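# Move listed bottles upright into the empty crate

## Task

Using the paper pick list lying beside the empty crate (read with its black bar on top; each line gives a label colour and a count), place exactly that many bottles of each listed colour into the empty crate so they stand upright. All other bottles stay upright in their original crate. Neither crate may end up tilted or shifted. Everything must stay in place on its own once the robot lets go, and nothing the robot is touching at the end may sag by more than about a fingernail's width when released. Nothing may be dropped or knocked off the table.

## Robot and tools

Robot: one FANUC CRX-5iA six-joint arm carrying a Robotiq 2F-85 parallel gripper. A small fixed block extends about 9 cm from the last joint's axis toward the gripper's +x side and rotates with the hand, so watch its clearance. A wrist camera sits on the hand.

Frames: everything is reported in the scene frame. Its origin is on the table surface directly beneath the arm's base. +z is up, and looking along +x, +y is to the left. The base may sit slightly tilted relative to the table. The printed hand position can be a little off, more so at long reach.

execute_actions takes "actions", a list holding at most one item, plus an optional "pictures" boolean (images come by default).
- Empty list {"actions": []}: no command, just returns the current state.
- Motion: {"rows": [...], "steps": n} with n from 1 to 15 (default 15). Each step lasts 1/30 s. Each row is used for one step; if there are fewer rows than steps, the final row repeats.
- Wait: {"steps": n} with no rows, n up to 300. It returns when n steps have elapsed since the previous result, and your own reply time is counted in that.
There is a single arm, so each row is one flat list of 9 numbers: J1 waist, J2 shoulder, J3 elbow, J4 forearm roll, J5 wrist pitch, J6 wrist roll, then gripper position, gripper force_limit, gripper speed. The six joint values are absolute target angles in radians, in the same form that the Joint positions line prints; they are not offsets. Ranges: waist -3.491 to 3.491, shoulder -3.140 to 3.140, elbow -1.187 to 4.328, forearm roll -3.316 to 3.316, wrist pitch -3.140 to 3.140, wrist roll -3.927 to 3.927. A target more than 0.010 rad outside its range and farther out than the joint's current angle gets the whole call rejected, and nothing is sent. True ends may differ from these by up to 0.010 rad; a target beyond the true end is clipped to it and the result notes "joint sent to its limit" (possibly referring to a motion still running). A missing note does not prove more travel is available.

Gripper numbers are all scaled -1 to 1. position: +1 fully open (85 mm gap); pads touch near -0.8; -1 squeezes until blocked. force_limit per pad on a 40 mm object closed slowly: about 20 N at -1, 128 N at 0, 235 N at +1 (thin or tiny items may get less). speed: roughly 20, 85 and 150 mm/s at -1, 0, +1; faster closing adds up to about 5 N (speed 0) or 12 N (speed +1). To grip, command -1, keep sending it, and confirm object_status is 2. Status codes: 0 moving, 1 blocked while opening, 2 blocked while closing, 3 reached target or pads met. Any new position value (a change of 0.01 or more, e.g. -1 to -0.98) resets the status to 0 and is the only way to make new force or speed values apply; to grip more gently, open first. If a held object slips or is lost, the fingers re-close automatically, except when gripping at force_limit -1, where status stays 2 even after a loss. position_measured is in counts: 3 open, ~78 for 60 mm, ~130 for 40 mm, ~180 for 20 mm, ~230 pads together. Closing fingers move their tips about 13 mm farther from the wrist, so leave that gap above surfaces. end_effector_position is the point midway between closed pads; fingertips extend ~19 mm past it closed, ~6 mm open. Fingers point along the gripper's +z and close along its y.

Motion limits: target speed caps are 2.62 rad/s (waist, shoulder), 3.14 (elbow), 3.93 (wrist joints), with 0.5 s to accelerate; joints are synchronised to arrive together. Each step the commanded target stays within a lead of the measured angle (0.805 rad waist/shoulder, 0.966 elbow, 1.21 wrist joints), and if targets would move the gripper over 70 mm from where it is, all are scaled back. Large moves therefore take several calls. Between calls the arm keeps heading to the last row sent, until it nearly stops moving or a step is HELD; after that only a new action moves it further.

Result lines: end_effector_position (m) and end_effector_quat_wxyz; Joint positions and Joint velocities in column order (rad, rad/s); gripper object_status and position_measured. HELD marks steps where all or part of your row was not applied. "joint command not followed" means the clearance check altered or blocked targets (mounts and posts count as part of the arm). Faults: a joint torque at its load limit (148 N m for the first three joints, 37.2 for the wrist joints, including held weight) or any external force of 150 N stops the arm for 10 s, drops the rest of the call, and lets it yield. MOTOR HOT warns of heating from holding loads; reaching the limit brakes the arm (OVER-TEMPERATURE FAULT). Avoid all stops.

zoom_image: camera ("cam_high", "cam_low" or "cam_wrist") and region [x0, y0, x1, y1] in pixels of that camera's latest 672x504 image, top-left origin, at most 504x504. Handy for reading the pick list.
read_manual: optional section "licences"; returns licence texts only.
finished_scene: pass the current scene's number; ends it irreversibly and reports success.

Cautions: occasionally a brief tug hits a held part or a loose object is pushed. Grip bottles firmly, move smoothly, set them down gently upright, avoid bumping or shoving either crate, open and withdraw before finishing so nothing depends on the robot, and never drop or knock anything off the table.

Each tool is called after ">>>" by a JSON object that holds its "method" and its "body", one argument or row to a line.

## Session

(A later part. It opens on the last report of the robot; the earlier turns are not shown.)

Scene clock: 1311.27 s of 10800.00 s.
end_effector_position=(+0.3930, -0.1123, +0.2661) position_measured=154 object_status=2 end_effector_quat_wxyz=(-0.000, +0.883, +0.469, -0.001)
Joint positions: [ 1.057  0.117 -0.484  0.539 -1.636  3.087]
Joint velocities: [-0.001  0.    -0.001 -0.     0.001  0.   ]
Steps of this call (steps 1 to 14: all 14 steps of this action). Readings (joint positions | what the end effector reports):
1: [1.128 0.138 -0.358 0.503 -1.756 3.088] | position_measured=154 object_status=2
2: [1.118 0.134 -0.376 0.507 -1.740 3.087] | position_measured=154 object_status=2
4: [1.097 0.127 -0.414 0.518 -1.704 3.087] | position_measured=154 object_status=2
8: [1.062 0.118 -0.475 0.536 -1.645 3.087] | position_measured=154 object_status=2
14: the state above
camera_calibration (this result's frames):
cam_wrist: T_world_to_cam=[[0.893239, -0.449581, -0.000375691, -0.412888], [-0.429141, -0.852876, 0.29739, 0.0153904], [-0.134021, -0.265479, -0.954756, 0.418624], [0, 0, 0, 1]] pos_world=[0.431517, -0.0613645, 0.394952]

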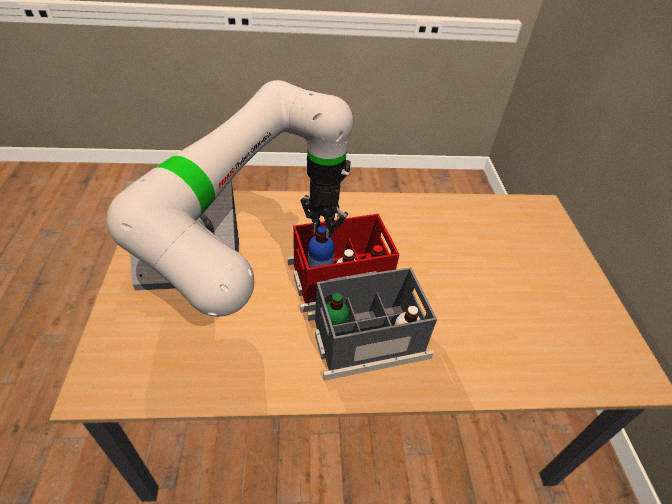

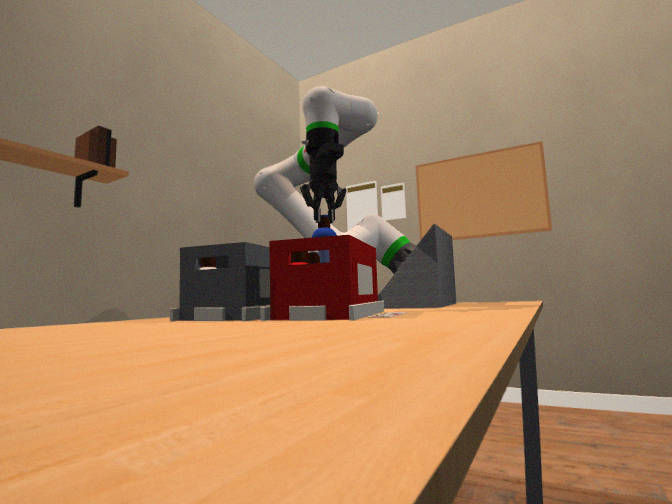

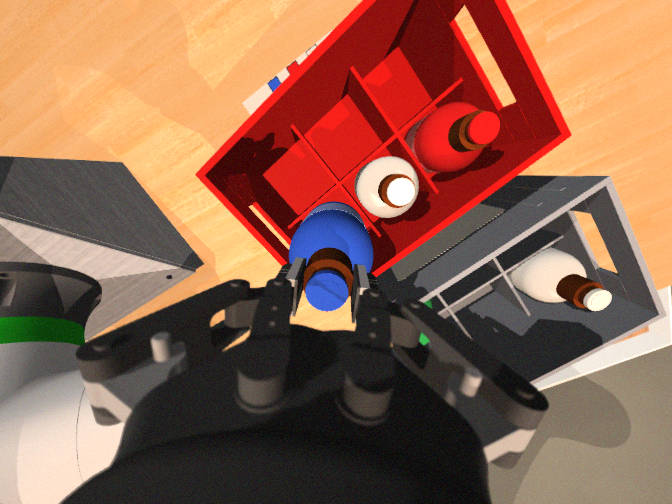

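>>> {"method": "execute_actions", "body": {
  "actions": []
}}

>>> {"method": "zoom_image", "body": {
  "camera": "cam_wrist",
  "region": [290, 170, 374, 240]
}}

Scene clock: 1388.13 s of 10800.00 s.
end_effector_position=(+0.3930, -0.1124, +0.2660) position_measured=154 object_status=2 end_effector_quat_wxyz=(-0.000, +0.883, +0.469, -0.001)
Joint positions: [ 1.057  0.117 -0.484  0.539 -1.636  3.087]
Joint velocities: [-0.001  0.    -0.    -0.     0.     0.   ]
Steps of this call (steps 1 to 15: the robot went on to your last target; steps 16 to 90: nothing new was sent; then 73.87 s passed at rest). Readings (joint positions | what the end effector reports):
1: [1.057 0.117 -0.484 0.539 -1.636 3.087] | position_measured=154 object_status=2
2: [1.057 0.117 -0.484 0.539 -1.636 3.087] | position_measured=154 object_status=2
4: [1.057 0.117 -0.484 0.539 -1.636 3.087] | position_measured=154 object_status=2
8: [1.057 0.117 -0.484 0.539 -1.636 3.087] | position_measured=154 object_status=2
90: the state above
The arm was judged still, so your last target was given up. Only a new action makes it travel on or press farther. Fingers that are still opening or closing keep moving.
camera_calibration (this result's frames):
cam_wrist: T_world_to_cam=[[0.893224, -0.449612, -0.000497657, -0.412835], [-0.429124, -0.85285, 0.297489, 0.015342], [-0.134179, -0.26551, -0.954725, 0.41861], [0, 0, 0, 1]] pos_world=[0.431506, -0.0613859, 0.394888]

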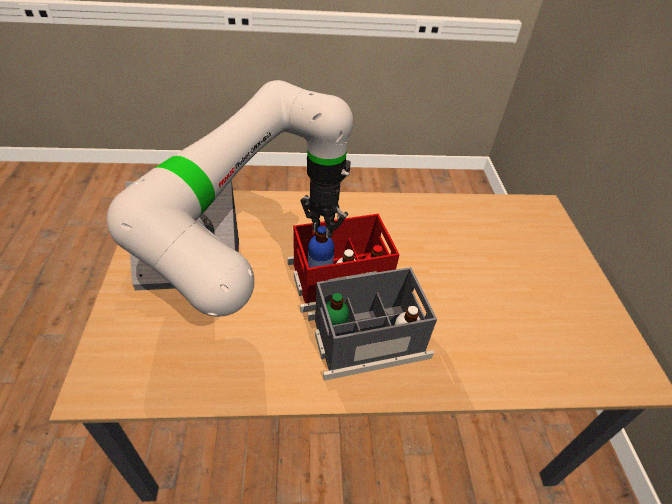

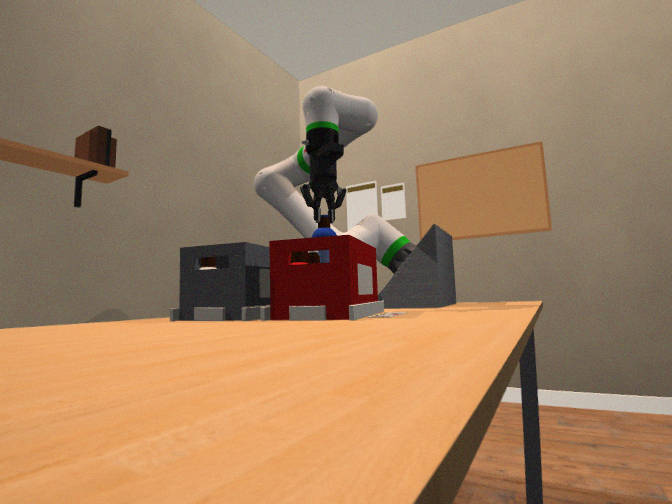

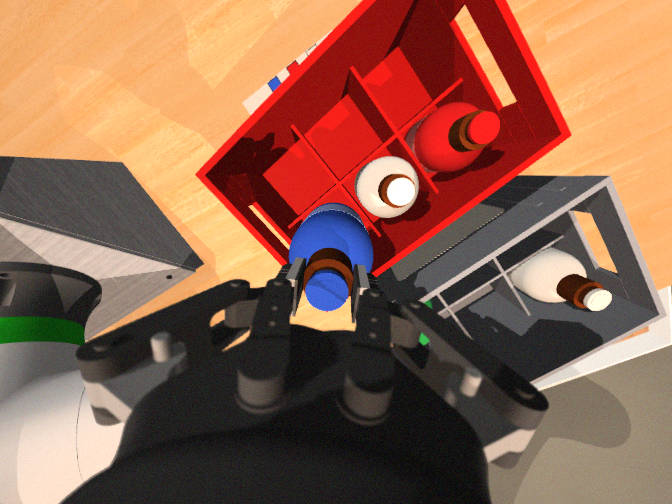

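Region (290, 170, 374, 240) of cam_wrist's 672x504 image, scaled by 6.000, with more detail than that image has.

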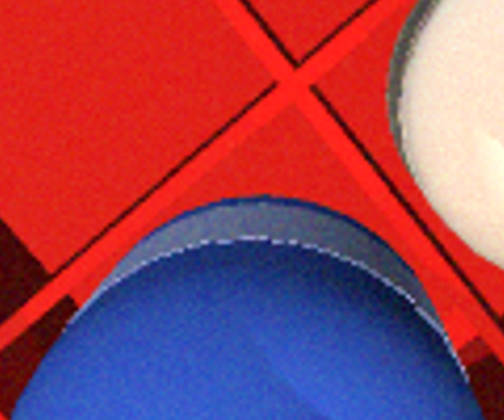

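>>> {"method": "execute_actions", "body": {
  "actions": []
}}

Scene clock: 1426.33 s of 10800.00 s.
end_effector_position=(+0.3930, -0.1124, +0.2660) position_measured=154 object_status=2 end_effector_quat_wxyz=(-0.000, +0.883, +0.469, -0.001)
Joint positions: [ 1.057  0.117 -0.484  0.539 -1.636  3.087]
Joint velocities: [ 0.     0.     0.    -0.    -0.001  0.   ]
Steps of this call (steps 1 to 90: nothing new was sent; then 35.20 s passed at rest). Readings (joint positions | what the end effector reports):
1: [1.057 0.117 -0.484 0.539 -1.636 3.087] | position_measured=154 object_status=2
2: [1.057 0.117 -0.484 0.539 -1.636 3.087] | position_measured=154 object_status=2
4: [1.057 0.117 -0.484 0.539 -1.636 3.087] | position_measured=154 object_status=2
8: [1.057 0.117 -0.484 0.539 -1.636 3.087] | position_measured=154 object_status=2
90: the state above
camera_calibration (this result's frames):
cam_wrist: T_world_to_cam=[[0.893224, -0.449612, -0.000497632, -0.412835], [-0.429124, -0.85285, 0.297488, 0.0153421], [-0.134179, -0.26551, -0.954725, 0.41861], [0, 0, 0, 1]] pos_world=[0.431506, -0.0613858, 0.394888]

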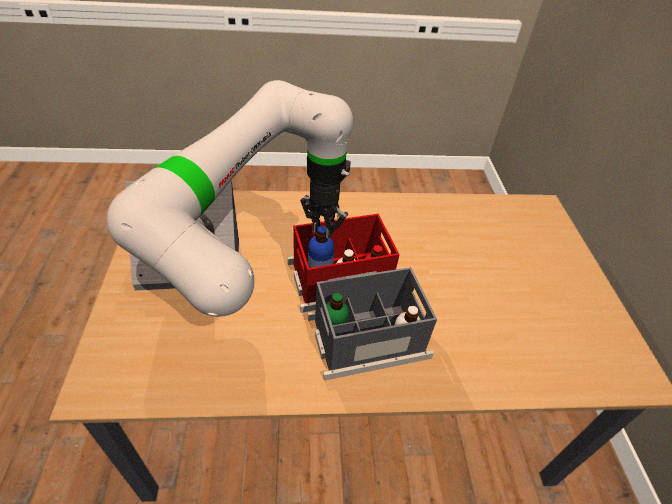

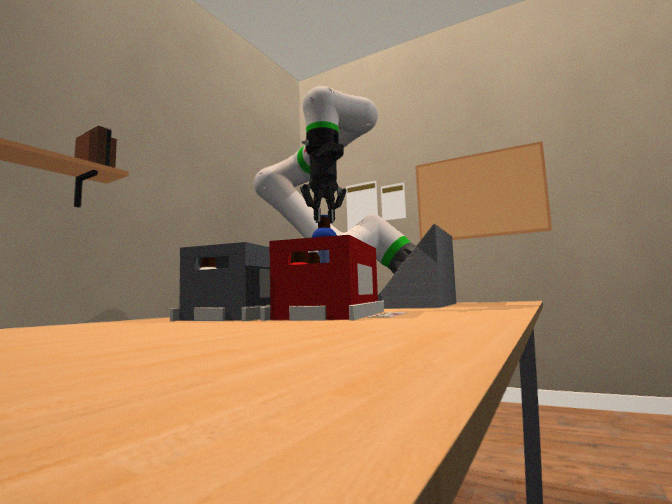

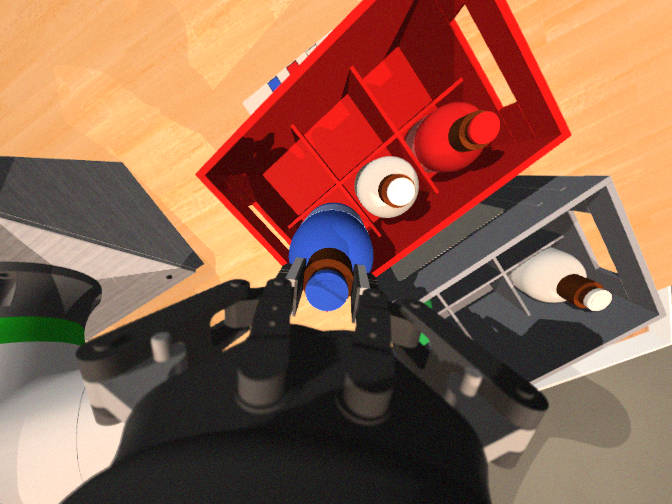

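>>> {"method": "execute_actions", "body": {
  "actions": [
    {"rows": [[1.0572,0.1168,-0.4839,0.5392,-1.6362,3.0870,-1,0,0],[1.0573,0.1154,-0.4847,0.5392,-1.6369,3.0870,-1,0,0],[1.0574,0.1125,-0.4865,0.5392,-1.6379,3.0870,-1,0,0],[1.0566,0.1086,-0.4901,0.5397,-1.6378,3.0870,-1,0,0],[1.0544,0.1045,-0.4960,0.5410,-1.6354,3.0870,-1,0,0],[1.0503,0.1010,-0.5044,0.5435,-1.6294,3.0870,-1,0,0],[1.0440,0.0988,-0.5151,0.5472,-1.6195,3.0870,-1,0,0],[1.0355,0.0977,-0.5281,0.5522,-1.6058,3.0870,-1,0,0],[1.0250,0.0971,-0.5434,0.5586,-1.5890,3.0870,-1,0,0],[1.0128,0.0967,-0.5607,0.5661,-1.5697,3.0870,-1,0,0],[0.9992,0.0967,-0.5791,0.5748,-1.5485,3.0870,-1,0,0],[0.9847,0.0973,-0.5979,0.5842,-1.5262,3.0870,-1,0,0],[0.9699,0.0984,-0.6163,0.5940,-1.5038,3.0870,-1,0,0],[0.9553,0.1000,-0.6337,0.6038,-1.4820,3.0870,-1,0,0],[0.9416,0.1019,-0.6493,0.6132,-1.4619,3.0870,-1,0,0]], "steps": 15}
  ],
  "pictures": false
}}

>>> {"method": "execute_actions", "body": {
  "actions": [
    {"rows": [[0.9294,0.1039,-0.6628,0.6218,-1.4441,3.0870,-1,0,0],[0.9192,0.1057,-0.6737,0.6290,-1.4293,3.0870,-1,0,0],[0.9112,0.1073,-0.6820,0.6347,-1.4180,3.0870,-1,0,0],[0.9057,0.1085,-0.6876,0.6386,-1.4102,3.0870,-1,0,0],[0.9025,0.1092,-0.6909,0.6409,-1.4056,3.0870,-1,0,0],[0.9012,0.1095,-0.6922,0.6419,-1.4038,3.0870,-1,0,0],[0.9010,0.1095,-0.6924,0.6420,-1.4035,3.0870,-1,0,0]], "steps": 11}
  ],
  "pictures": true
}}

Scene clock: 1434.90 s of 10800.00 s.
end_effector_position=(+0.3902, -0.1183, +0.2090) position_measured=154 object_status=2 end_effector_quat_wxyz=(+0.000, +0.883, +0.470, -0.000)
Joint positions: [ 0.977  0.098 -0.606  0.589 -1.516  3.087]
Joint velocities: [-0.409  0.024 -0.506  0.268  0.613 -0.   ]
Steps of this call (steps 1 to 90: nothing new was sent; then 5.07 s passed at rest; steps 91 to 105: all 15 steps of this action). Readings (joint positions | what the end effector reports):
91: [1.057 0.117 -0.484 0.539 -1.636 3.087] | position_measured=154 object_status=2
92: [1.057 0.117 -0.484 0.539 -1.636 3.087] | position_measured=154 object_status=2
94: [1.057 0.114 -0.486 0.539 -1.637 3.087] | position_measured=154 object_status=2
98: [1.048 0.101 -0.507 0.544 -1.627 3.087] | position_measured=154 object_status=2
105: the state above

Scene clock: 1435.27 s of 10800.00 s.
end_effector_position=(+0.3896, -0.1180, +0.1610) position_measured=154 object_status=2 end_effector_quat_wxyz=(+0.000, +0.880, +0.474, -0.001)
Joint positions: [ 0.901  0.109 -0.692  0.642 -1.404  3.087]
Joint velocities: [-0.001  0.    -0.002  0.    -0.001  0.   ]
Steps of this call (steps 1 to 11: all 11 steps of this action). Readings (joint positions | what the end effector reports):
1: [0.964 0.099 -0.623 0.598 -1.495 3.087] | position_measured=154 object_status=2
2: [0.950 0.101 -0.639 0.608 -1.474 3.087] | position_measured=154 object_status=2
4: [0.925 0.105 -0.667 0.625 -1.438 3.087] | position_measured=154 object_status=2
8: [0.902 0.109 -0.692 0.641 -1.404 3.087] | position_measured=154 object_status=2
11: the state above
camera_calibration (this result's frames):
cam_wrist: T_world_to_cam=[[0.898753, -0.438456, 0.000298614, -0.413343], [-0.418636, -0.857923, 0.297846, 0.0355666], [-0.130336, -0.267815, -0.954614, 0.314647], [0, 0, 0, 1]] pos_world=[0.427392, -0.0664521, 0.289896]

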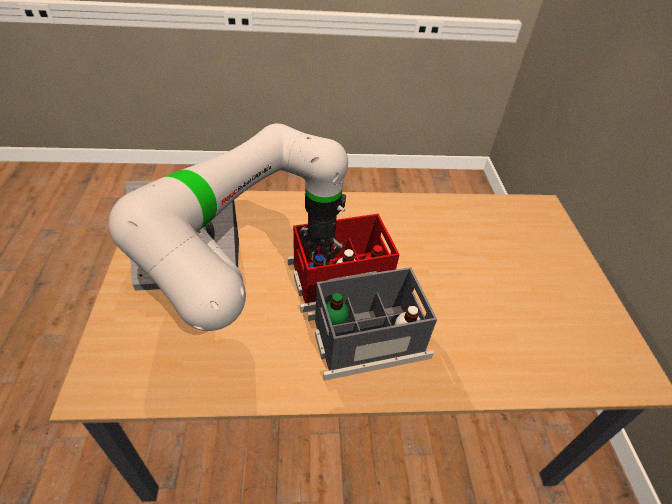

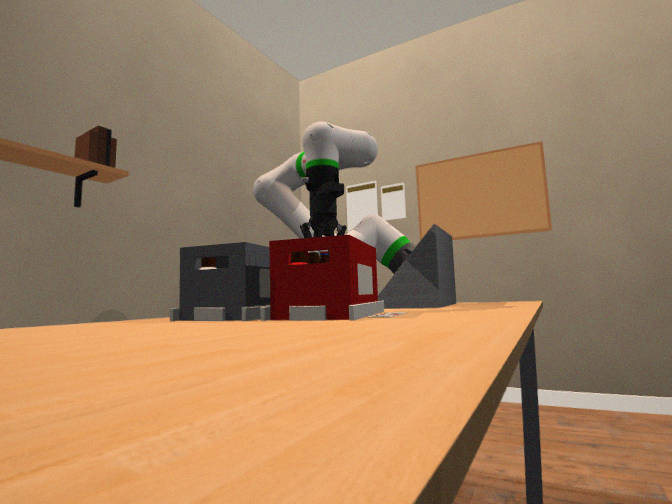

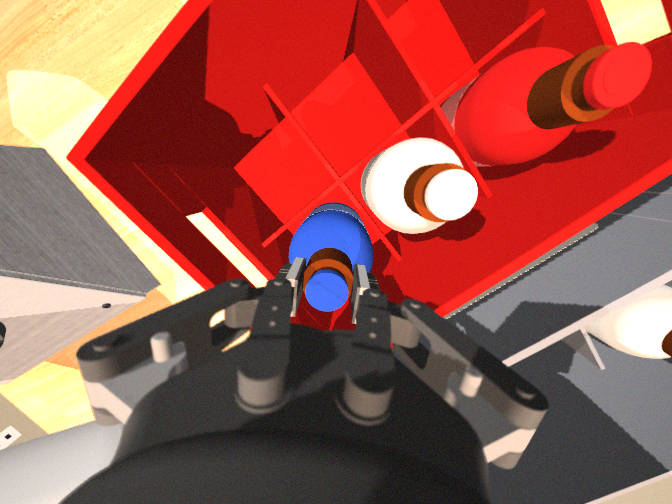

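The bottle is seated in its cell. Releasing and rising clear.

>>> {"method": "execute_actions", "body": {
  "actions": [
    {"rows": [[0.9010,0.1095,-0.6924,0.6420,-1.4035,3.0870,0.03,0,0],[0.9010,0.1095,-0.6924,0.6420,-1.4035,3.0870,0.03,0,0],[0.9010,0.1095,-0.6924,0.6420,-1.4035,3.0870,0.03,0,0],[0.9010,0.1095,-0.6924,0.6420,-1.4035,3.0870,0.03,0,0],[0.9010,0.1095,-0.6924,0.6420,-1.4035,3.0870,0.03,0,0],[0.9010,0.1095,-0.6924,0.6420,-1.4035,3.0870,0.03,0,0],[0.9012,0.1094,-0.6922,0.6418,-1.4038,3.0870,0.03,0,0],[0.9027,0.1091,-0.6907,0.6408,-1.4059,3.0870,0.03,0,0],[0.9061,0.1084,-0.6872,0.6383,-1.4108,3.0870,0.03,0,0],[0.9117,0.1072,-0.6815,0.6343,-1.4188,3.0870,0.03,0,0],[0.9194,0.1057,-0.6735,0.6288,-1.4297,3.0870,0.03,0,0],[0.9287,0.1040,-0.6636,0.6223,-1.4430,3.0870,0.03,0,0],[0.9389,0.1023,-0.6524,0.6152,-1.4579,3.0870,0.03,0,0],[0.9493,0.1008,-0.6406,0.6080,-1.4732,3.0870,0.03,0,0],[0.9592,0.0995,-0.6291,0.6012,-1.4879,3.0870,0.03,0,0]], "steps": 15}
  ],
  "pictures": false
}}

>>> {"method": "execute_actions", "body": {
  "actions": [
    {"rows": [[0.9680,0.0986,-0.6187,0.5953,-1.5009,3.0870,0.03,0,0],[0.9750,0.0980,-0.6100,0.5906,-1.5115,3.0870,0.03,0,0],[0.9801,0.0976,-0.6037,0.5872,-1.5192,3.0870,0.03,0,0],[0.9832,0.0974,-0.5998,0.5852,-1.5239,3.0870,0.03,0,0],[0.9845,0.0973,-0.5982,0.5843,-1.5259,3.0870,0.03,0,0],[0.9847,0.0973,-0.5979,0.5842,-1.5262,3.0870,0.03,0,0]], "steps": 10}
  ],
  "pictures": true
}}

Scene clock: 1451.10 s of 10800.00 s.
end_effector_position=(+0.3900, -0.1182, +0.1835) position_measured=126 object_status=0 end_effector_quat_wxyz=(+0.000, +0.882, +0.472, -0.001)
Joint positions: [ 0.938  0.103 -0.653  0.616 -1.457  3.087]
Joint velocities: [ 0.276 -0.043  0.307 -0.189 -0.399  0.   ]
Steps of this call (steps 1 to 15: the robot went on to your last target; steps 16 to 90: nothing new was sent; then 12.33 s passed at rest; steps 91 to 105: all 15 steps of this action). Readings (joint positions | what the end effector reports):
91: [0.901 0.110 -0.692 0.642 -1.403 3.087] | position_measured=154 object_status=0
92: [0.901 0.110 -0.692 0.642 -1.403 3.087] | position_measured=154 object_status=0
94: [0.901 0.110 -0.692 0.642 -1.403 3.087] | position_measured=143 object_status=0
98: [0.901 0.110 -0.692 0.642 -1.404 3.087] | position_measured=127 object_status=0
105: the state above

Scene clock: 1451.43 s of 10800.00 s.
end_effector_position=(+0.3899, -0.1181, +0.2133) position_measured=126 object_status=3 end_effector_quat_wxyz=(+0.000, +0.883, +0.470, -0.001)
Joint positions: [ 0.985  0.097 -0.598  0.584 -1.526  3.087]
Joint velocities: [ 0.001 -0.     0.002  0.    -0.002 -0.   ]
Steps of this call (steps 1 to 10: all 10 steps of this action). Readings (joint positions | what the end effector reports):
1: [0.948 0.101 -0.642 0.609 -1.471 3.087] | position_measured=126 object_status=0
2: [0.957 0.100 -0.631 0.603 -1.485 3.087] | position_measured=126 object_status=3
4: [0.973 0.098 -0.612 0.592 -1.509 3.087] | position_measured=126 object_status=3
8: [0.984 0.097 -0.598 0.584 -1.526 3.087] | position_measured=126 object_status=3
10: the state above
camera_calibration (this result's frames):
cam_wrist: T_world_to_cam=[[0.893785, -0.448495, 0.000564931, -0.412954], [-0.428226, -0.853017, 0.298301, 0.0242307], [-0.133305, -0.266859, -0.954472, 0.365775], [0, 0, 0, 1]] pos_world=[0.428228, -0.066928, 0.342127]

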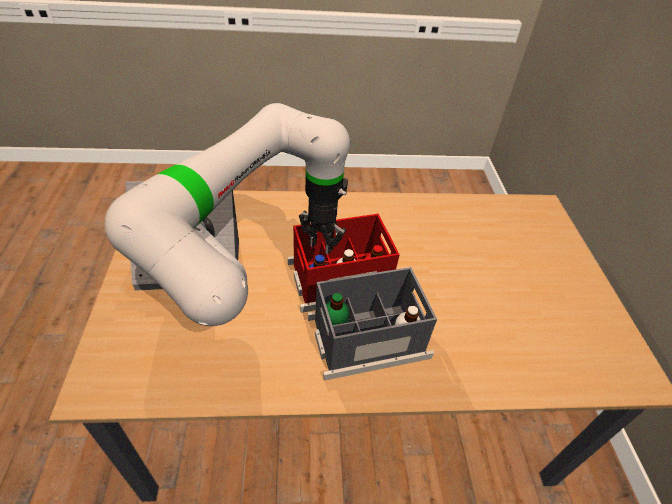

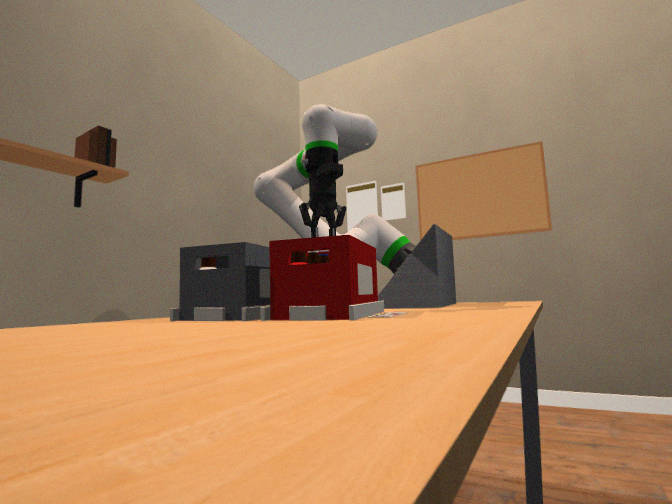

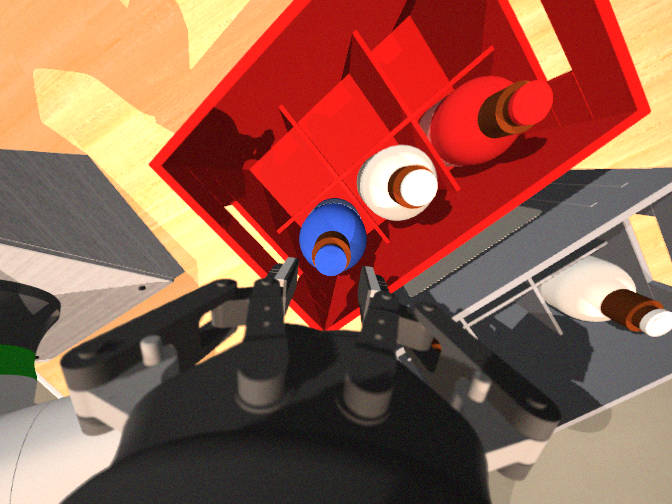

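>>> {"method": "zoom_image", "body": {
  "camera": "cam_high",
  "region": [270, 190, 450, 390]
}}

>>> {"method": "zoom_image", "body": {
  "camera": "cam_low",
  "region": [160, 200, 420, 330]
}}

Region (270, 190, 450, 390) of cam_high's 672x504 image, scaled by 2.520, with more detail than that image has; it fills the left 454 columns of this view, and the rest is white.

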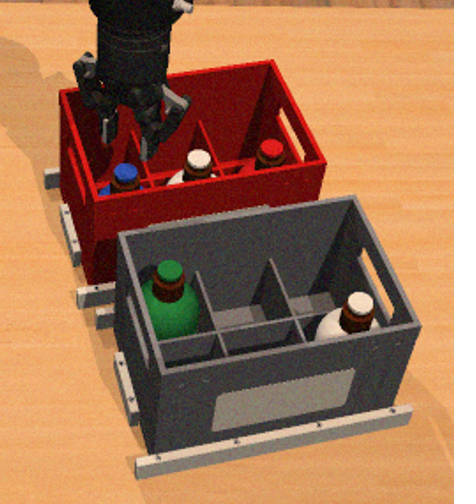

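Region (160, 200, 420, 330) of cam_low's 672x504 image, scaled by 1.938, with more detail than that image has.

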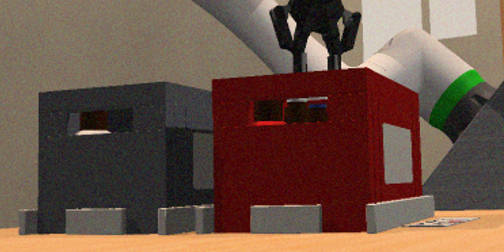

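All three bottles stand in the red crate and the gripper is clear.

>>> {"method": "finished_scene", "body": {
  "scene": 1
}}

The scene is finished: the task was done.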